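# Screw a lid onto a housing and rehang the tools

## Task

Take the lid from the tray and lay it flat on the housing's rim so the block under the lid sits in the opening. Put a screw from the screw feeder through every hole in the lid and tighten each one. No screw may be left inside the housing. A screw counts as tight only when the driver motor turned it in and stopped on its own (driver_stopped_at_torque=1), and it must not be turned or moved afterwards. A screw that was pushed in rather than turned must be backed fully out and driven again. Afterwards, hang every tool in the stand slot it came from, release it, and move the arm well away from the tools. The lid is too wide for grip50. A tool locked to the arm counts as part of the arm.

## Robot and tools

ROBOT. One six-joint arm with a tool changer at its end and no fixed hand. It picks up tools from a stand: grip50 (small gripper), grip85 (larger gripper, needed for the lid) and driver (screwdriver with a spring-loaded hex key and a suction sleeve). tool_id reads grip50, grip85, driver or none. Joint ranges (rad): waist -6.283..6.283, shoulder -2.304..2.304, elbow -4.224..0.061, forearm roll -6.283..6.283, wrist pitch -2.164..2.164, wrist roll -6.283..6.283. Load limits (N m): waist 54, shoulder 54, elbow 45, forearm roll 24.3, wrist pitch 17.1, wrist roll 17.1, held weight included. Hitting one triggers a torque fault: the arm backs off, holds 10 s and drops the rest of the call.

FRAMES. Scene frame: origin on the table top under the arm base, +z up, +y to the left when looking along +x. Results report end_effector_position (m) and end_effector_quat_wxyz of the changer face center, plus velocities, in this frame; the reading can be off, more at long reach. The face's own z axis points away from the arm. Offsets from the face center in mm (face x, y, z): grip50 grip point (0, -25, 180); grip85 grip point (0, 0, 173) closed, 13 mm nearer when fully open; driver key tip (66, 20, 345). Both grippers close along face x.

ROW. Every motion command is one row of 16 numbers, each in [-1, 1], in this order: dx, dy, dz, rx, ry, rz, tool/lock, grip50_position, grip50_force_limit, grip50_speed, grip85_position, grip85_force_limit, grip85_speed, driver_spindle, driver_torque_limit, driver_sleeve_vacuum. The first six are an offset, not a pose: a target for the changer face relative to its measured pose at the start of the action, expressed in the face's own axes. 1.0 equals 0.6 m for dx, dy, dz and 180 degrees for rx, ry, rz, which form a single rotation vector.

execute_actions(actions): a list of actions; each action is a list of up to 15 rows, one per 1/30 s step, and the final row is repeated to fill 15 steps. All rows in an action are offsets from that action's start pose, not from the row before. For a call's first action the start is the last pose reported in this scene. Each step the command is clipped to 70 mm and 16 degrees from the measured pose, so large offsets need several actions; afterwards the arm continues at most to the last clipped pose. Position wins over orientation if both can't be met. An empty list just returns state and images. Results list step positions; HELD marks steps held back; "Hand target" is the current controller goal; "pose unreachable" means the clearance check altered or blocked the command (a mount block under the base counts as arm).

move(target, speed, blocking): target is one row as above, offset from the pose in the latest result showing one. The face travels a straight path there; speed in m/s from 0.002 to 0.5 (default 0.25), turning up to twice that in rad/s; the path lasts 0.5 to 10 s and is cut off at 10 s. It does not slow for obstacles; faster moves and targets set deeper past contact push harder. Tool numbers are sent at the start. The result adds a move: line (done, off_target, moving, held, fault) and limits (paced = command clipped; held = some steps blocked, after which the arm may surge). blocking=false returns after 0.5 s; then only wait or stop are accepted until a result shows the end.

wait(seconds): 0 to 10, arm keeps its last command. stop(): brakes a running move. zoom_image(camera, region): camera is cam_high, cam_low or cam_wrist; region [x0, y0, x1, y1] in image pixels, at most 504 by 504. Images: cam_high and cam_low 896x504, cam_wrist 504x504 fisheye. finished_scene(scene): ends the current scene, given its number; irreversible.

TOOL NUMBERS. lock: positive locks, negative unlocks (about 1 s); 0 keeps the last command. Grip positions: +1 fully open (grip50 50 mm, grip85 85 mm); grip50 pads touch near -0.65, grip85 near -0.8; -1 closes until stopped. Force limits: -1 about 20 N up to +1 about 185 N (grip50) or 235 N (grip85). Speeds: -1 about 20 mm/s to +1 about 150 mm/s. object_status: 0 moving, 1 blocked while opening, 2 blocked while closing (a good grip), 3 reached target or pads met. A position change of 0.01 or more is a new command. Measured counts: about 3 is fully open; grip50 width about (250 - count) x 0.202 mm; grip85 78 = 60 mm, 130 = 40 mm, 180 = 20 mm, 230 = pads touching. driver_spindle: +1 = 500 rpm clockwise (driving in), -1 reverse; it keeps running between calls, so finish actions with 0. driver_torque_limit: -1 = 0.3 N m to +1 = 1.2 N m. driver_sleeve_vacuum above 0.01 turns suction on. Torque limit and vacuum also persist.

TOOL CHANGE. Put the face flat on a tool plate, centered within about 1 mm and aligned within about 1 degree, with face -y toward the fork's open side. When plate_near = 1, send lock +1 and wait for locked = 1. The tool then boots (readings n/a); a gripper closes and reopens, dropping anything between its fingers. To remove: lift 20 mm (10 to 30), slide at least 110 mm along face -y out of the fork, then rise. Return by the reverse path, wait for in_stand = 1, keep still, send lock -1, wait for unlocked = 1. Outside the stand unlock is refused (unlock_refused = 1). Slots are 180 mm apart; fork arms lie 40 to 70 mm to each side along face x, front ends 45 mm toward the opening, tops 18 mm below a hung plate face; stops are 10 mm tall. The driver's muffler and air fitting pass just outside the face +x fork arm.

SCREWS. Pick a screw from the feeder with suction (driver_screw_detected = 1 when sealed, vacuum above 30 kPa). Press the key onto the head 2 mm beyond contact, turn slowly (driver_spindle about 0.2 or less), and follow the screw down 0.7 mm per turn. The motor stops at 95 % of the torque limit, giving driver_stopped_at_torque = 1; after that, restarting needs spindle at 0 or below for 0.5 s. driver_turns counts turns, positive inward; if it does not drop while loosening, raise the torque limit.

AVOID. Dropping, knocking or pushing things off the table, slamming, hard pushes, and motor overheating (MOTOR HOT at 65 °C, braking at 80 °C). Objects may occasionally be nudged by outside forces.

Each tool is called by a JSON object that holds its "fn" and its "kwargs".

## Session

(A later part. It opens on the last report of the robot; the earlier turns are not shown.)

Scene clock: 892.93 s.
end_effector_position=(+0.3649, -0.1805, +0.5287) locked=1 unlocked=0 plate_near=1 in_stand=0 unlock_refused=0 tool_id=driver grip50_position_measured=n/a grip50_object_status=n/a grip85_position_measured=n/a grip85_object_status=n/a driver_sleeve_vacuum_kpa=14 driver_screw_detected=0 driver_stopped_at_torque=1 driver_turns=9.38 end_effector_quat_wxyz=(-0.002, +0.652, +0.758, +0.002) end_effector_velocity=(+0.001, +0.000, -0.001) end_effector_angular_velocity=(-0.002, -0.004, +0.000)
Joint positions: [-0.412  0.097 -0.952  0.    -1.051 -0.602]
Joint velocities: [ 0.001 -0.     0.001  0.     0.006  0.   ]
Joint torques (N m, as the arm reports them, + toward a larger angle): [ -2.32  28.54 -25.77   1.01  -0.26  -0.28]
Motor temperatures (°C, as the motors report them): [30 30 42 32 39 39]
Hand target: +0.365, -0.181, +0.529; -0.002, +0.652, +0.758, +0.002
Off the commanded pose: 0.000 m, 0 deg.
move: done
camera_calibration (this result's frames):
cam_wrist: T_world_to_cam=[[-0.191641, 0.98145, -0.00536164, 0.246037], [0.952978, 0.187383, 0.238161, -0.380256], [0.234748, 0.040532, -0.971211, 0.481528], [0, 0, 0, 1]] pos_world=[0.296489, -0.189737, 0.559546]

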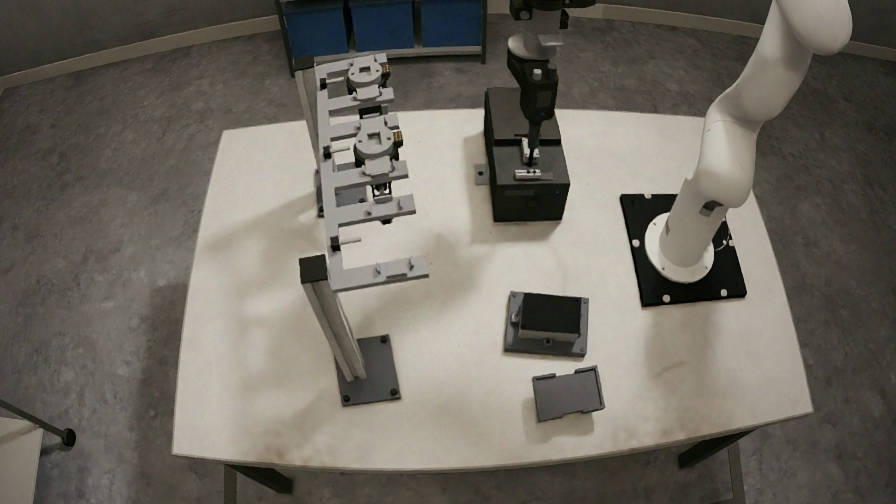

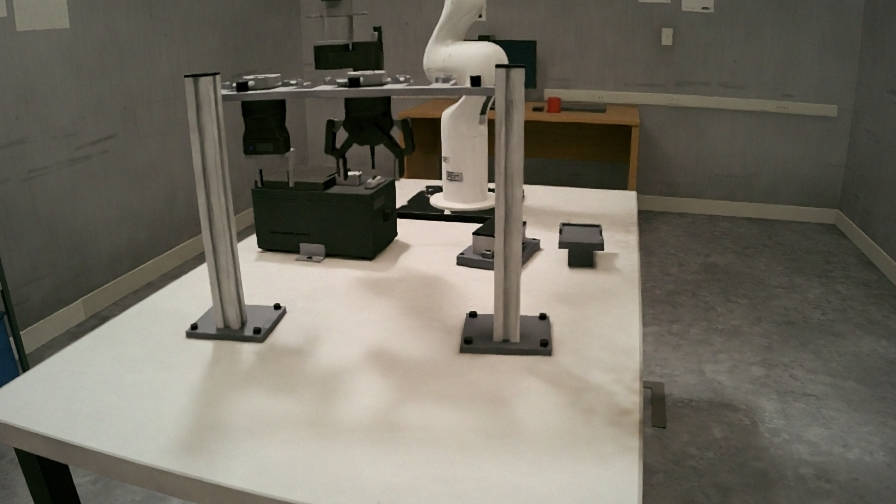

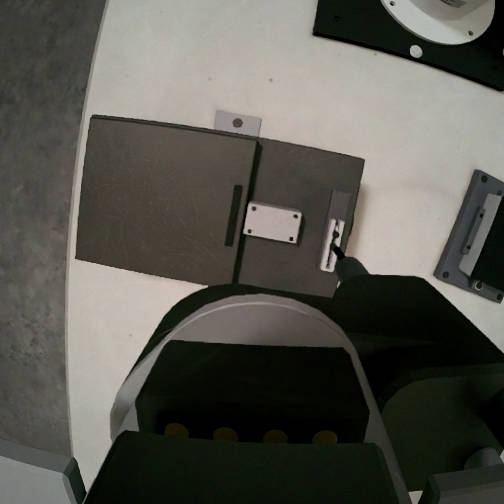

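{"fn": "execute_actions", "kwargs": {"actions": [[[-0.001,0.0005,0.011,0,0,0,0,0,0,0,0,0,0,0,0,1]],[[0,0,0,0,0,0,0,0,0,0,0,0,0,0,0,1]]]}}

{"fn": "zoom_image", "kwargs": {"camera": "cam_wrist", "region": [300, 200, 370, 270]}}

Scene clock: 983.40 s.
end_effector_position=(+0.3653, -0.1810, +0.5222) locked=1 unlocked=0 plate_near=1 in_stand=0 unlock_refused=0 tool_id=driver grip50_position_measured=n/a grip50_object_status=n/a grip85_position_measured=n/a grip85_object_status=n/a driver_sleeve_vacuum_kpa=14 driver_screw_detected=0 driver_stopped_at_torque=1 driver_turns=9.38 end_effector_quat_wxyz=(-0.002, +0.652, +0.758, +0.002) end_effector_velocity=(+0.000, +0.001, -0.000) end_effector_angular_velocity=(+0.001, +0.001, +0.001)
Joint positions: [-0.413  0.092 -0.942  0.    -1.035 -0.603]
Joint velocities: [ 0.001 -0.     0.001  0.001 -0.    -0.   ]
Joint torques (N m, as the arm reports them, + toward a larger angle): [ -1.54  28.1  -25.82   1.21  -0.12  -0.21]
Motor temperatures (°C, as the motors report them): [30 31 42 32 39 39]
Hand target: +0.365, -0.181, +0.522; -0.002, +0.652, +0.758, +0.002
Off the commanded pose: 0.000 m, 0 deg.
Step readings (end_effector_position; steps 1 to 15: 1st action; 16 to 30: 2nd action):
0: (+0.3649, -0.1805, +0.5285)
1: (+0.3649, -0.1805, +0.5285)
2: (+0.3650, -0.1806, +0.5279)
4: (+0.3652, -0.1808, +0.5248)
8: (+0.3652, -0.1810, +0.5222)
15: (+0.3653, -0.1810, +0.5222)
16: (+0.3653, -0.1810, +0.5222)
17: (+0.3653, -0.1810, +0.5222)
19: (+0.3653, -0.1810, +0.5222)
23: (+0.3653, -0.1810, +0.5222)
30: end_effector_position above
camera_calibration (this result's frames):
cam_wrist: T_world_to_cam=[[-0.191618, 0.981455, -0.00543113, 0.24661], [0.952962, 0.187374, 0.238233, -0.378997], [0.234833, 0.0404742, -0.971193, 0.475053], [0, 0, 0, 1]] pos_world=[0.296867, -0.19025, 0.552997]

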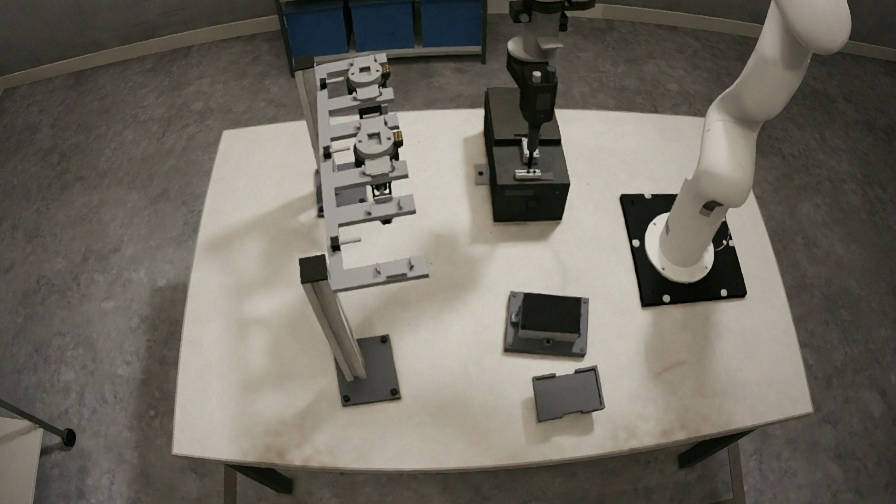

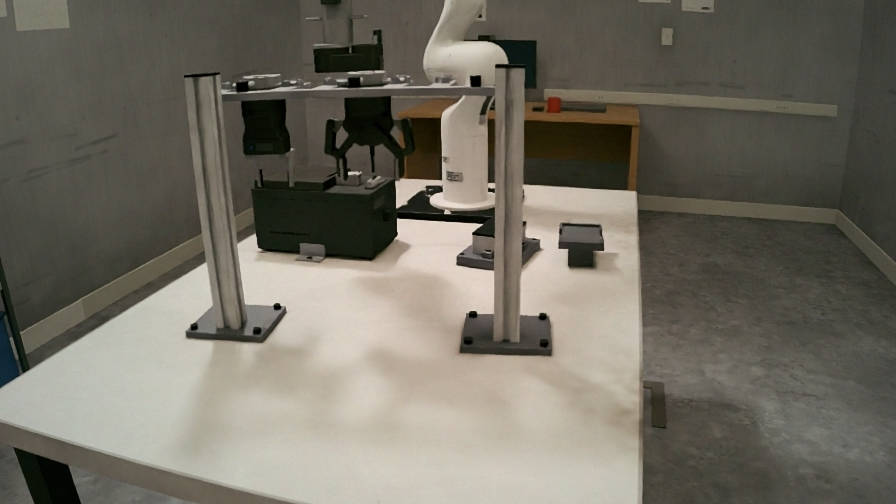

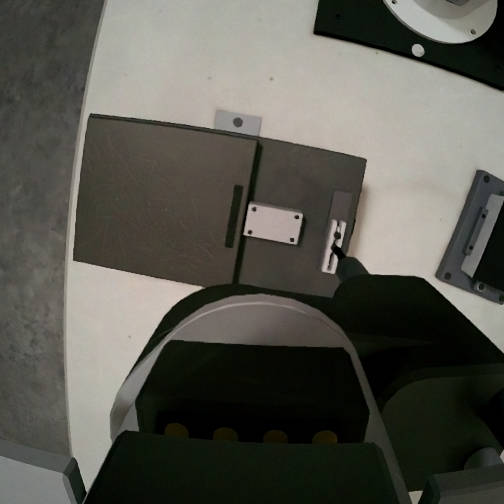

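Region (300, 200, 370, 270) of cam_wrist's 504x504 image, scaled by 7.200, with more detail than that image has.

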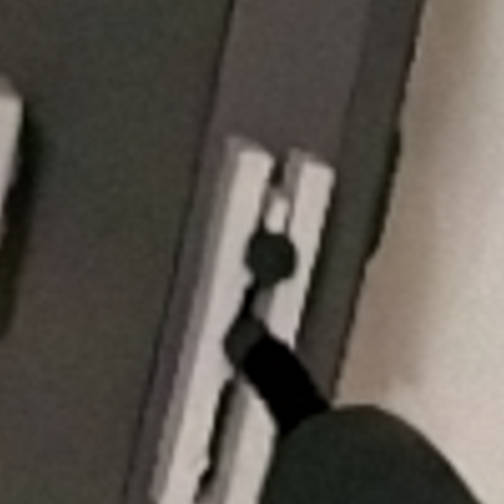

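{"fn": "execute_actions", "kwargs": {"actions": [[[-0.0007,0,0.006,0,0,0,0,0,0,0,0,0,0,0,0,1]],[[0,0,0.004,0,0,0,0,0,0,0,0,0,0,0,0,1]],[[0,0,0.003,0,0,0,0,0,0,0,0,0,0,0,0,1]],[[0,0,0.0015,0,0,0,0,0,0,0,0,0,0,0,0,1]]]}}

Scene clock: 994.73 s.
end_effector_position=(+0.3654, -0.1814, +0.5136) locked=1 unlocked=0 plate_near=1 in_stand=0 unlock_refused=0 tool_id=driver grip50_position_measured=n/a grip50_object_status=n/a grip85_position_measured=n/a grip85_object_status=n/a driver_sleeve_vacuum_kpa=14 driver_screw_detected=0 driver_stopped_at_torque=1 driver_turns=9.38 end_effector_quat_wxyz=(-0.002, +0.652, +0.758, +0.002) end_effector_velocity=(-0.000, +0.000, +0.000) end_effector_angular_velocity=(+0.001, +0.001, +0.000)
Joint positions: [-0.414  0.087 -0.927  0.    -1.015 -0.604]
Joint velocities: [ 0.     0.001  0.001  0.    -0.001 -0.   ]
Joint torques (N m, as the arm reports them, + toward a larger angle): [ -1.46  29.17 -26.14   1.09  -0.27  -0.29]
Motor temperatures (°C, as the motors report them): [30 31 42 32 39 39]
Hand target: +0.365, -0.181, +0.514; -0.002, +0.652, +0.758, +0.002
Off the commanded pose: 0.000 m, 0 deg.
Step readings (end_effector_position; steps 1 to 15: 1st action; 16 to 30: 2nd action; 31 to 45: 3rd action; 46 to 60: 4th action):
0: (+0.3653, -0.1810, +0.5222)
1: (+0.3653, -0.1810, +0.5222)
2: (+0.3654, -0.1811, +0.5218)
4: (+0.3654, -0.1813, +0.5200)
8: (+0.3653, -0.1814, +0.5186)
15: (+0.3654, -0.1814, +0.5186)
16: (+0.3654, -0.1814, +0.5186)
17: (+0.3654, -0.1814, +0.5184)
19: (+0.3654, -0.1814, +0.5172)
23: (+0.3653, -0.1814, +0.5162)
30: (+0.3654, -0.1814, +0.5162)
31: (+0.3654, -0.1814, +0.5162)
32: (+0.3654, -0.1814, +0.5160)
34: (+0.3654, -0.1814, +0.5152)
38: (+0.3654, -0.1814, +0.5145)
45: (+0.3654, -0.1814, +0.5145)
46: (+0.3654, -0.1814, +0.5144)
47: (+0.3654, -0.1814, +0.5144)
49: (+0.3654, -0.1814, +0.5139)
53: (+0.3654, -0.1814, +0.5136)
60: end_effector_position above
camera_calibration (this result's frames):
cam_wrist: T_world_to_cam=[[-0.191587, 0.98146, -0.00552935, 0.246984], [0.952938, 0.187362, 0.238336, -0.376978], [0.234953, 0.0403929, -0.971167, 0.466607], [0, 0, 0, 1]] pos_world=[0.296925, -0.190621, 0.544366]

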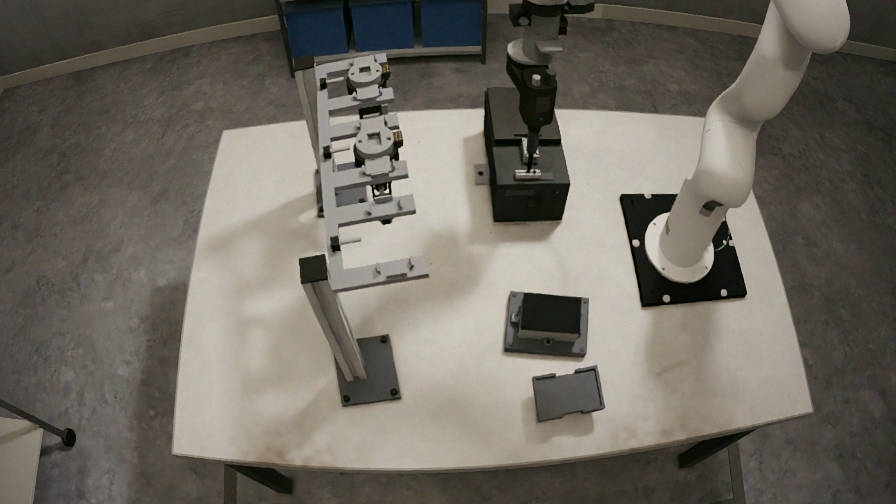

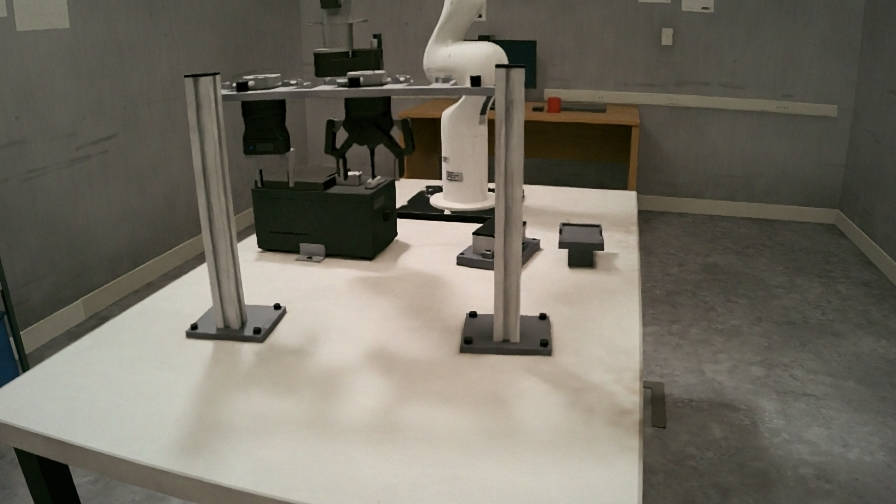

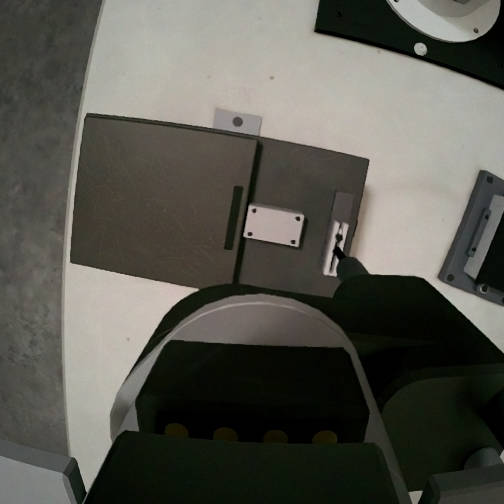

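{"fn": "execute_actions", "kwargs": {"actions": [[[0,0,0.001,0,0,0,0,0,0,0,0,0,0,0,0,1]],[[0,0,0.001,0,0,0,0,0,0,0,0,0,0,0,0,1]]]}}

Scene clock: 1000.30 s.
end_effector_position=(+0.3653, -0.1814, +0.5124) locked=1 unlocked=0 plate_near=1 in_stand=0 unlock_refused=0 tool_id=driver grip50_position_measured=n/a grip50_object_status=n/a grip85_position_measured=n/a grip85_object_status=n/a driver_sleeve_vacuum_kpa=14 driver_screw_detected=0 driver_stopped_at_torque=1 driver_turns=9.38 end_effector_quat_wxyz=(-0.002, +0.652, +0.758, +0.002) end_effector_velocity=(+0.000, -0.000, -0.000) end_effector_angular_velocity=(-0.001, -0.000, +0.000)
Joint positions: [-0.414  0.086 -0.925  0.    -1.013 -0.604]
Joint velocities: [-0.    -0.001  0.    -0.     0.002 -0.   ]
Joint torques (N m, as the arm reports them, + toward a larger angle): [ -0.52  26.69 -25.51   1.21   0.51  -0.2 ]
Motor temperatures (°C, as the motors report them): [30 31 42 32 39 39]
Hand target: +0.365, -0.181, +0.512; -0.002, +0.652, +0.758, +0.002
Off the commanded pose: 0.000 m, 0 deg.
Step readings (end_effector_position; steps 1 to 15: 1st action; 16 to 30: 2nd action):
0: (+0.3654, -0.1814, +0.5136)
1: (+0.3654, -0.1814, +0.5136)
2: (+0.3654, -0.1814, +0.5135)
4: (+0.3654, -0.1814, +0.5132)
8: (+0.3654, -0.1814, +0.5131)
15: (+0.3654, -0.1814, +0.5130)
16: (+0.3654, -0.1814, +0.5129)
17: (+0.3654, -0.1814, +0.5128)
19: (+0.3653, -0.1814, +0.5126)
23: (+0.3653, -0.1814, +0.5125)
30: end_effector_position above
camera_calibration (this result's frames):
cam_wrist: T_world_to_cam=[[-0.191621, 0.981454, -0.00537279, 0.246868], [0.952986, 0.187366, 0.238141, -0.376576], [0.234731, 0.0405127, -0.971216, 0.465601], [0, 0, 0, 1]] pos_world=[0.296885, -0.190594, 0.543204]

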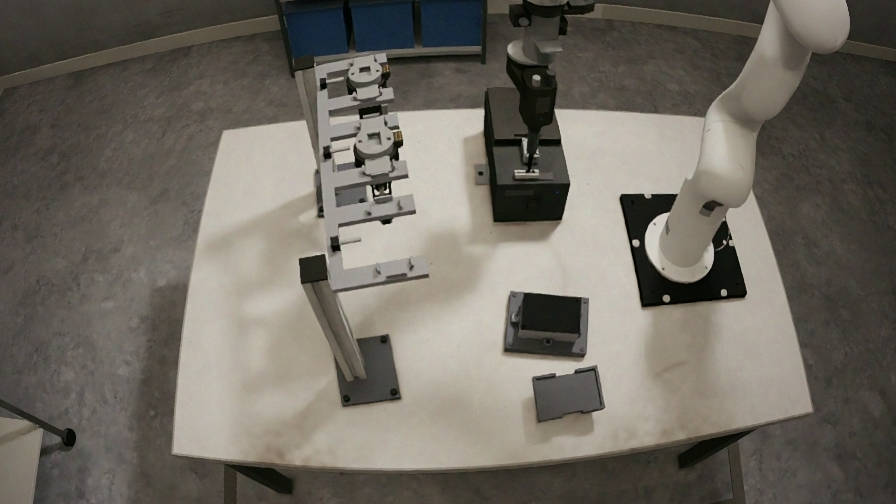

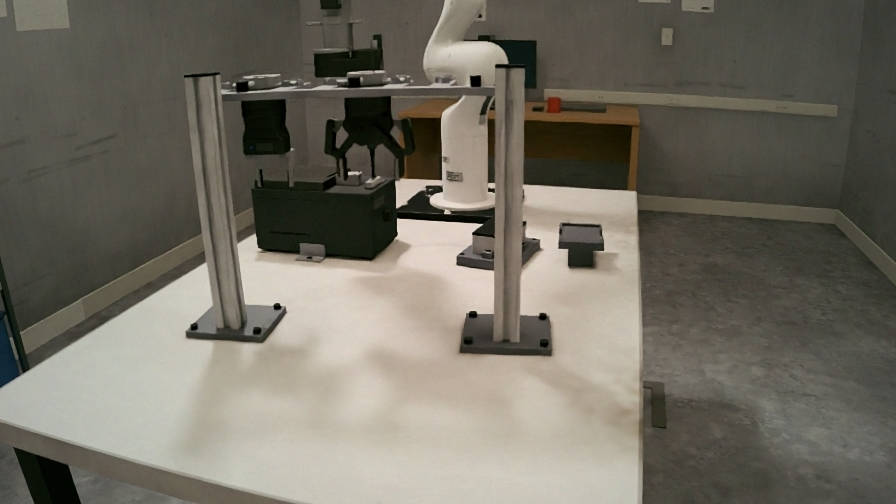

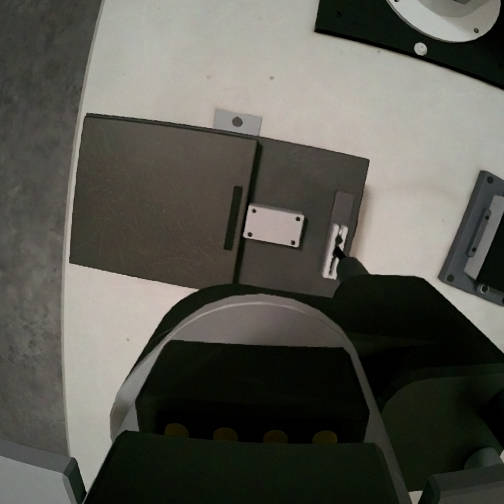

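{"fn": "execute_actions", "kwargs": {"actions": [[[0,0,-0.008,0,0,0,0,0,0,0,0,0,0,0,0,1]]]}}

{"fn": "zoom_image", "kwargs": {"camera": "cam_wrist", "region": [310, 210, 360, 260]}}

Scene clock: 1005.30 s.
end_effector_position=(+0.3654, -0.1814, +0.5171) locked=1 unlocked=0 plate_near=1 in_stand=0 unlock_refused=0 tool_id=driver grip50_position_measured=n/a grip50_object_status=n/a grip85_position_measured=n/a grip85_object_status=n/a driver_sleeve_vacuum_kpa=39 driver_screw_detected=1 driver_stopped_at_torque=1 driver_turns=9.38 end_effector_quat_wxyz=(-0.002, +0.652, +0.758, +0.002) end_effector_velocity=(-0.000, +0.000, +0.000) end_effector_angular_velocity=(+0.002, +0.002, -0.000)
Joint positions: [-0.414  0.089 -0.933  0.    -1.024 -0.604]
Joint velocities: [-0.     0.    -0.     0.001 -0.003 -0.   ]
Joint torques (N m, as the arm reports them, + toward a larger angle): [ -0.95  28.5  -26.     0.88  -0.21  -0.29]
Motor temperatures (°C, as the motors report them): [30 31 42 32 39 39]
Hand target: +0.365, -0.181, +0.517; -0.002, +0.652, +0.758, +0.002
Off the commanded pose: 0.000 m, 0 deg.
Step readings (end_effector_position):
0: (+0.3654, -0.1814, +0.5124)
1: (+0.3654, -0.1814, +0.5124)
2: (+0.3653, -0.1814, +0.5128)
4: (+0.3655, -0.1815, +0.5151)
8: (+0.3655, -0.1815, +0.5170)
15: end_effector_position above
camera_calibration (this result's frames):
cam_wrist: T_world_to_cam=[[-0.191623, 0.981454, -0.00541324, 0.246956], [0.952974, 0.187376, 0.238181, -0.377733], [0.234778, 0.0404824, -0.971206, 0.47017], [0, 0, 0, 1]] pos_world=[0.296907, -0.190632, 0.547938]

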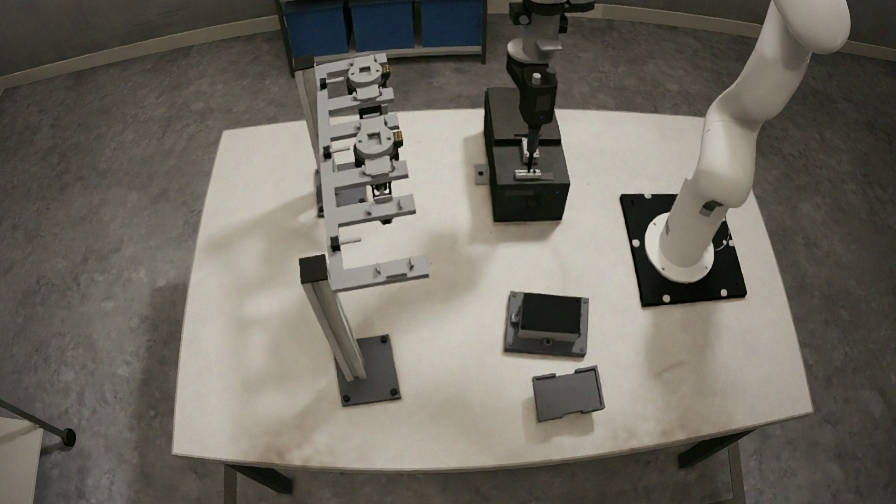

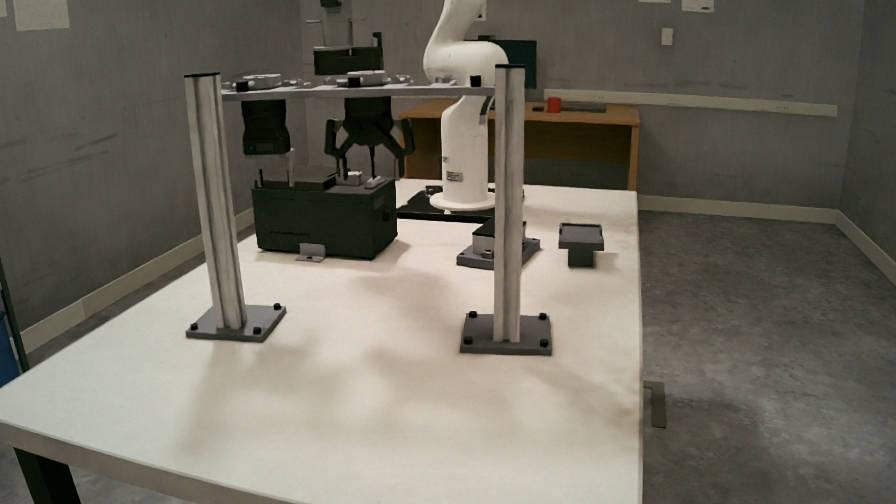

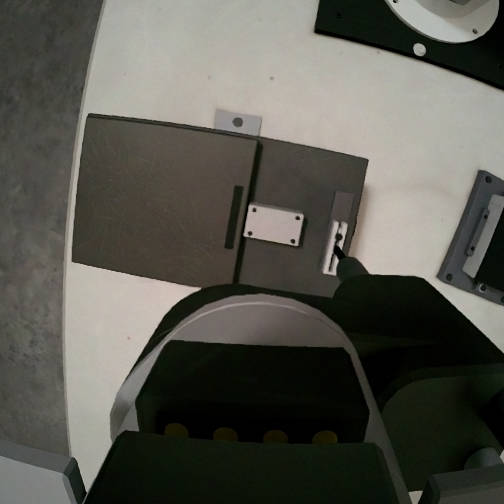

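Region (310, 210, 360, 260) of cam_wrist's 504x504 image, scaled by 10.080, with more detail than that image has.

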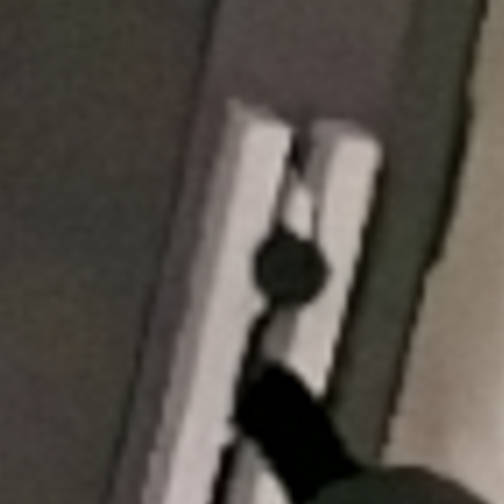

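{"fn": "move", "kwargs": {"target": [0,0,-0.07,0,0,0,0,0,0,0,0,0,0,0,0,1], "speed": 0.06}}

{"fn": "zoom_image", "kwargs": {"camera": "cam_low", "region": [330, 110, 430, 200]}}

Scene clock: 1012.20 s.
end_effector_position=(+0.3654, -0.1816, +0.5589) locked=1 unlocked=0 plate_near=1 in_stand=0 unlock_refused=0 tool_id=driver grip50_position_measured=n/a grip50_object_status=n/a grip85_position_measured=n/a grip85_object_status=n/a driver_sleeve_vacuum_kpa=39 driver_screw_detected=1 driver_stopped_at_torque=1 driver_turns=9.38 end_effector_quat_wxyz=(-0.002, +0.652, +0.758, +0.002) end_effector_velocity=(+0.000, +0.000, +0.000) end_effector_angular_velocity=(+0.002, +0.001, +0.000)
Joint positions: [-0.414  0.106 -1.011  0.    -1.119 -0.604]
Joint velocities: [ 0.    -0.001 -0.001  0.001 -0.003 -0.   ]
Joint torques (N m, as the arm reports them, + toward a larger angle): [ -0.99  26.57 -26.73   0.91  -0.21  -0.29]
Motor temperatures (°C, as the motors report them): [30 31 42 32 39 39]
Hand target: +0.365, -0.182, +0.559; -0.002, +0.652, +0.758, +0.002
Off the commanded pose: 0.000 m, 0 deg.
move: done
camera_calibration (this result's frames):
cam_wrist: T_world_to_cam=[[-0.191772, 0.981426, -0.00518501, 0.247324], [0.953, 0.187475, 0.238, -0.387589], [0.234551, 0.0407004, -0.971251, 0.510901], [0, 0, 0, 1]] pos_world=[0.29697, -0.190861, 0.589742]

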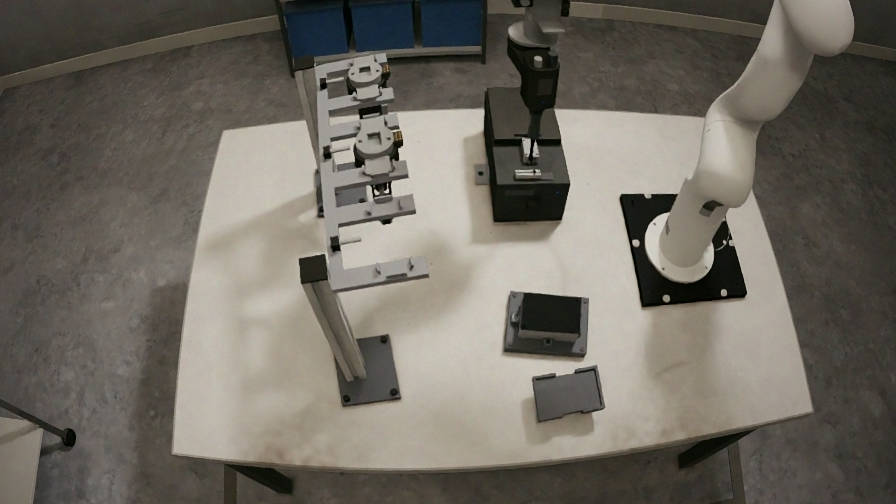

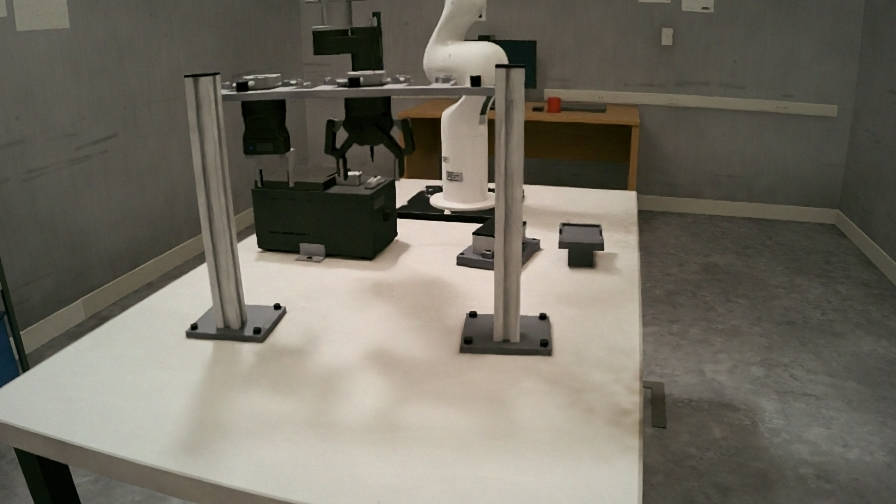

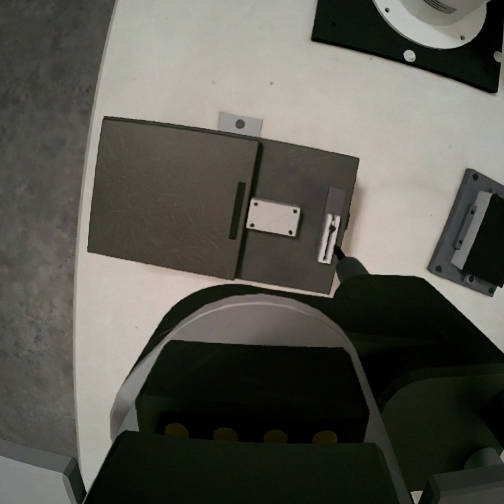

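Region (330, 110, 430, 200) of cam_low's 896x504 image, scaled by 5.040, with more detail than that image has; it fills the top 454 rows of this view, and the rest is white.

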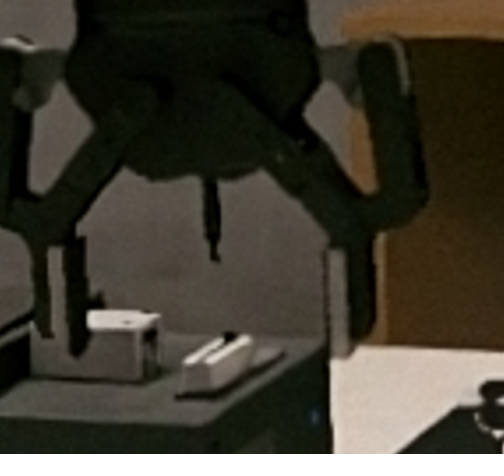

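{"fn": "move", "kwargs": {"target": [0.4831,0.126,0.098,0,0,0,0,0,0,0,0,0,0,0,0,1], "speed": 0.2}}

{"fn": "move", "kwargs": {"target": [0,0,0.088,0,0,0,0,0,0,0,0,0,0,0,0,1], "speed": 0.1}}

{"fn": "zoom_image", "kwargs": {"camera": "cam_wrist", "region": [290, 200, 380, 290]}}

Scene clock: 1023.17 s.
end_effector_position=(+0.3970, +0.1164, +0.5019) locked=1 unlocked=0 plate_near=1 in_stand=0 unlock_refused=0 tool_id=driver grip50_position_measured=n/a grip50_object_status=n/a grip85_position_measured=n/a grip85_object_status=n/a driver_sleeve_vacuum_kpa=39 driver_screw_detected=1 driver_stopped_at_torque=1 driver_turns=9.38 end_effector_quat_wxyz=(-0.003, +0.652, +0.758, +0.002) end_effector_velocity=(+0.000, +0.001, -0.000) end_effector_angular_velocity=(-0.001, +0.000, +0.000)
Joint positions: [ 0.33   0.057 -0.924  0.003 -0.983  0.14 ]
Joint velocities: [ 0.003 -0.002 -0.001 -0.001  0.001  0.003]
Joint torques (N m, as the arm reports them, + toward a larger angle): [ -0.94  30.63 -26.3    0.79   0.38  -0.28]
Motor temperatures (°C, as the motors report them): [30 31 42 32 39 39]
Hand target: +0.397, +0.117, +0.502; -0.003, +0.652, +0.758, +0.002
Off the commanded pose: 0.000 m, 0 deg.
move: done
camera_calibration (this result's frames):
cam_wrist: T_world_to_cam=[[-0.191362, 0.981511, -0.0040778, -0.0400953], [0.953326, 0.186852, 0.237185, -0.459684], [0.233561, 0.0415006, -0.971456, 0.436399], [0, 0, 0, 1]] pos_world=[0.32863, 0.107136, 0.532809]

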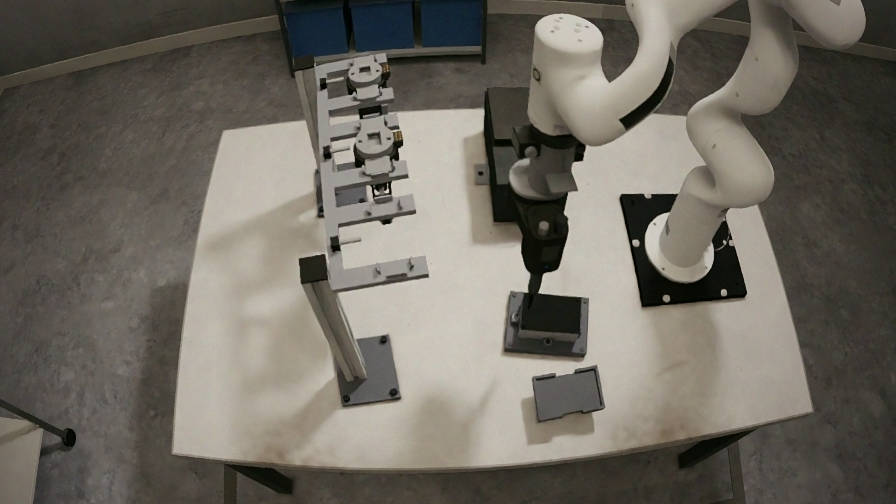

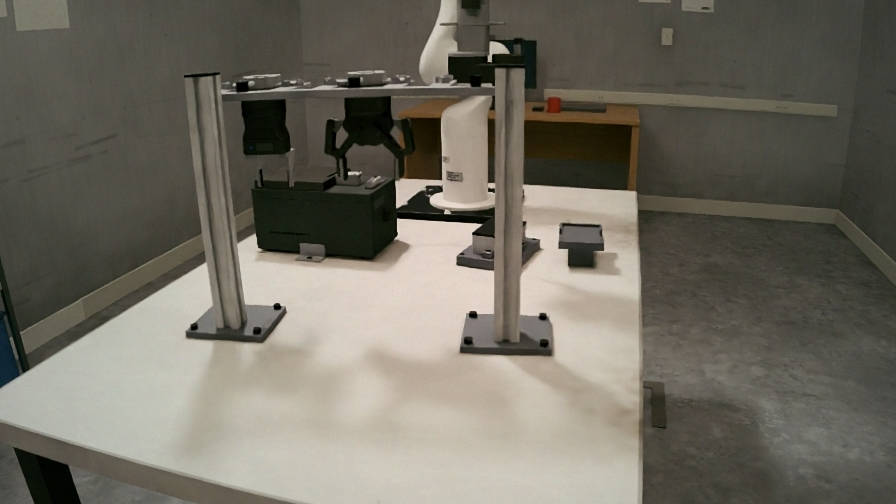

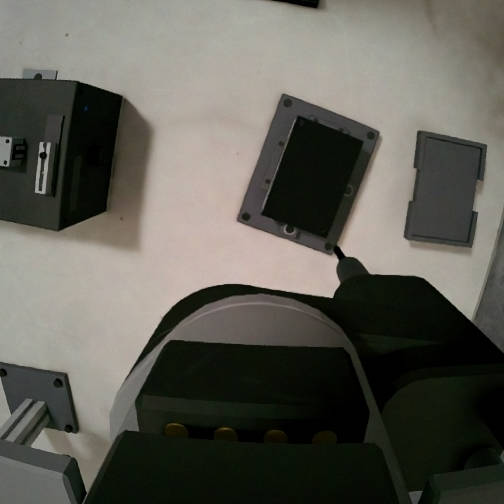

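Scene clock: 1024.10 s.
end_effector_position=(+0.3970, +0.1167, +0.4494) locked=1 unlocked=0 plate_near=1 in_stand=0 unlock_refused=0 tool_id=driver grip50_position_measured=n/a grip50_object_status=n/a grip85_position_measured=n/a grip85_object_status=n/a driver_sleeve_vacuum_kpa=39 driver_screw_detected=1 driver_stopped_at_torque=1 driver_turns=9.38 end_effector_quat_wxyz=(-0.003, +0.652, +0.758, +0.003) end_effector_velocity=(-0.001, -0.000, -0.001) end_effector_angular_velocity=(-0.001, +0.003, +0.000)
Joint positions: [ 0.331  0.014 -0.844  0.003 -0.859  0.139]
Joint velocities: [ 0.    -0.001  0.002 -0.     0.    -0.   ]
Joint torques (N m, as the arm reports them, + toward a larger angle): [ -1.56  32.12 -25.66   0.71   0.44  -0.27]
Motor temperatures (°C, as the motors report them): [30 31 42 32 39 39]
Hand target: +0.397, +0.117, +0.449; -0.003, +0.652, +0.758, +0.002
Off the commanded pose: 0.000 m, 0 deg.
move: done
camera_calibration (this result's frames):
cam_wrist: T_world_to_cam=[[-0.191176, 0.981547, -0.00414126, -0.0406849], [0.953228, 0.186664, 0.237724, -0.447457], [0.23411, 0.0414997, -0.971324, 0.385096], [0, 0, 0, 1]] pos_world=[0.328595, 0.107477, 0.480256]

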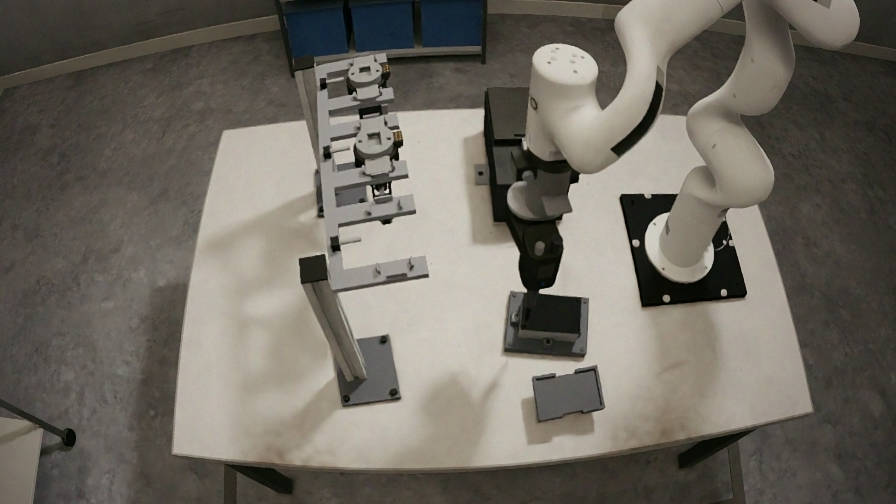

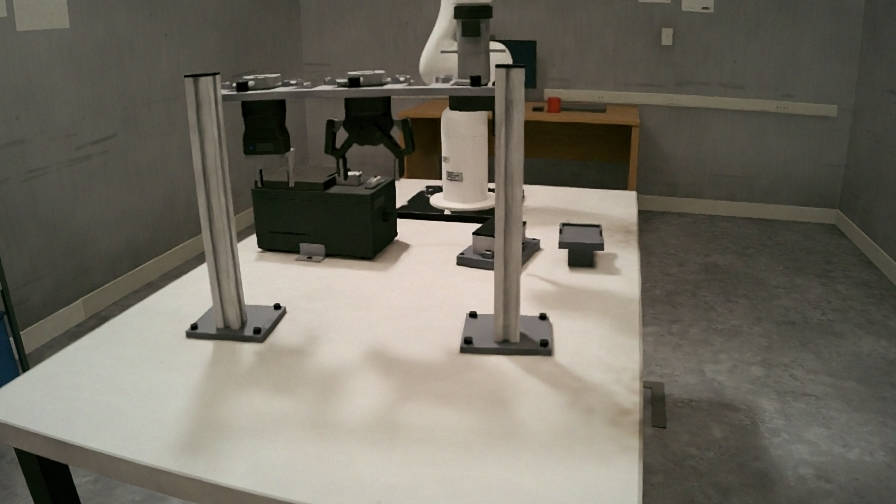

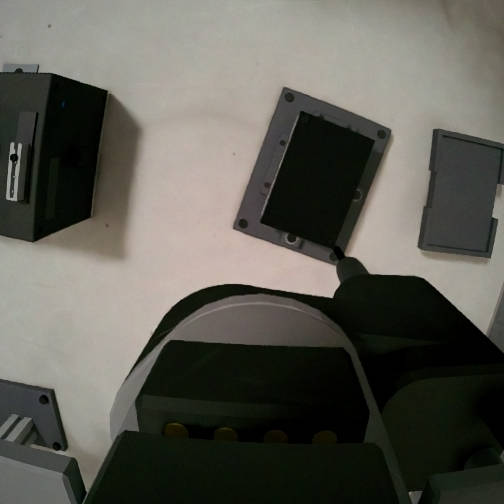

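Region (290, 200, 380, 290) of cam_wrist's 504x504 image, scaled by 5.600, with more detail than that image has.

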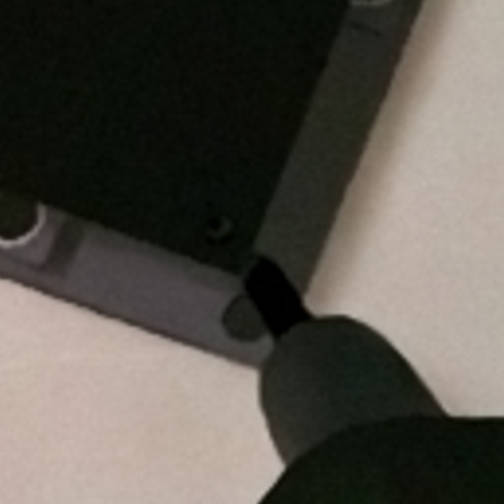

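{"fn": "execute_actions", "kwargs": {"actions": [[[-0.002,-0.0007,0.014,0,0,0,0,0,0,0,0,0,0,0,0,1]],[[0,0,0.013,0,0,0,0,0,0,0,0,0,0,0,0,1]]]}}

{"fn": "zoom_image", "kwargs": {"camera": "cam_wrist", "region": [310, 215, 360, 265]}}

Scene clock: 1040.07 s.
end_effector_position=(+0.3968, +0.1156, +0.4333) locked=1 unlocked=0 plate_near=1 in_stand=0 unlock_refused=0 tool_id=driver grip50_position_measured=n/a grip50_object_status=n/a grip85_position_measured=n/a grip85_object_status=n/a driver_sleeve_vacuum_kpa=39 driver_screw_detected=1 driver_stopped_at_torque=1 driver_turns=9.38 end_effector_quat_wxyz=(-0.003, +0.652, +0.758, +0.003) end_effector_velocity=(-0.000, -0.000, -0.001) end_effector_angular_velocity=(+0.000, +0.002, -0.001)
Joint positions: [ 0.328 -0.002 -0.821  0.003 -0.82   0.137]
Joint velocities: [-0.001 -0.     0.001  0.001 -0.    -0.   ]
Joint torques (N m, as the arm reports them, + toward a larger angle): [ -3.16  31.84 -25.13   1.08   0.41  -0.3 ]
Motor temperatures (°C, as the motors report them): [30 31 42 32 39 39]
Hand target: +0.397, +0.116, +0.433; -0.003, +0.652, +0.758, +0.003
Off the commanded pose: 0.000 m, 0 deg.
Step readings (end_effector_position; steps 1 to 15: 1st action; 16 to 30: 2nd action):
0: (+0.3969, +0.1167, +0.4491)
1: (+0.3969, +0.1167, +0.4491)
2: (+0.3970, +0.1166, +0.4484)
4: (+0.3970, +0.1160, +0.4446)
8: (+0.3965, +0.1155, +0.4411)
15: (+0.3968, +0.1155, +0.4411)
16: (+0.3968, +0.1155, +0.4410)
17: (+0.3969, +0.1155, +0.4404)
19: (+0.3970, +0.1156, +0.4367)
23: (+0.3966, +0.1155, +0.4333)
30: end_effector_position above
camera_calibration (this result's frames):
cam_wrist: T_world_to_cam=[[-0.191124, 0.981557, -0.00415254, -0.039697], [0.953163, 0.186602, 0.238032, -0.443334], [0.234417, 0.0415354, -0.971248, 0.369434], [0, 0, 0, 1]] pos_world=[0.328381, 0.106347, 0.464175]

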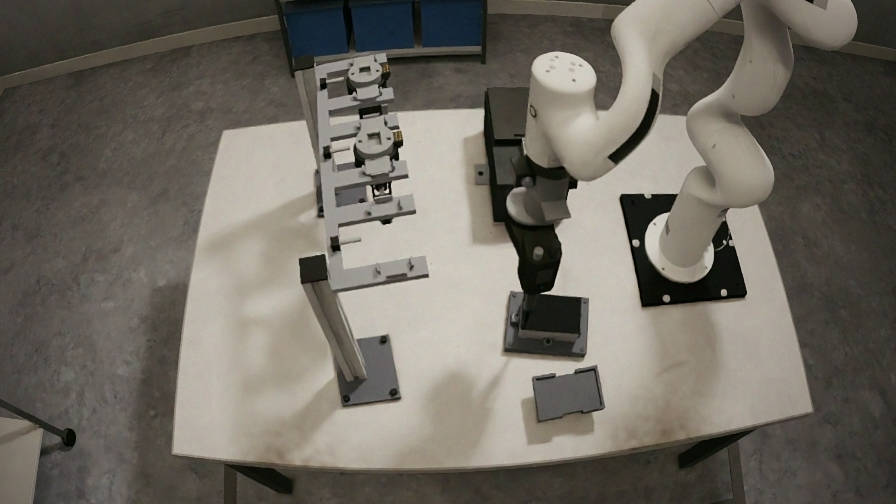

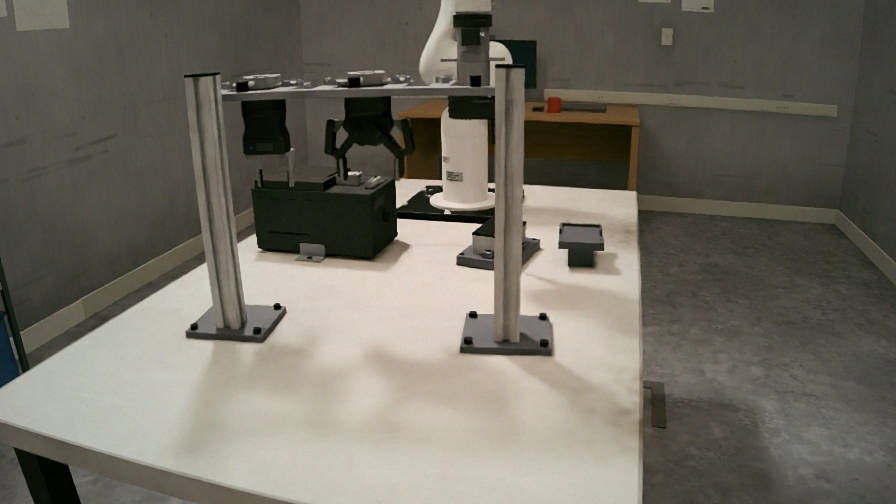

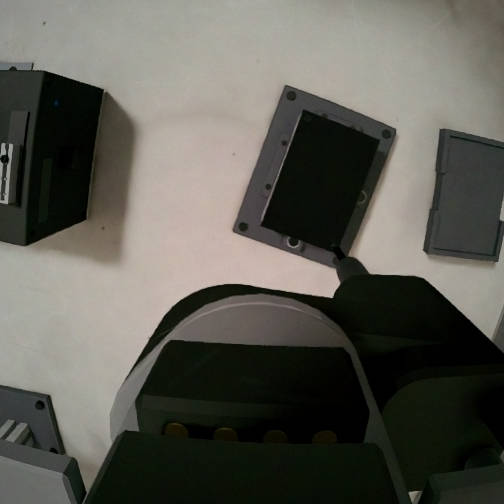

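Region (310, 215, 360, 265) of cam_wrist's 504x504 image, scaled by 10.080, with more detail than that image has.

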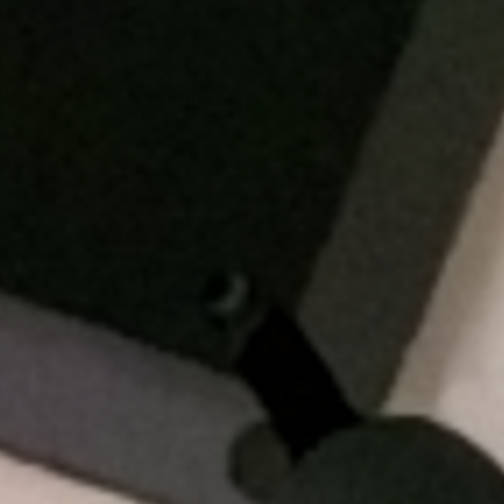

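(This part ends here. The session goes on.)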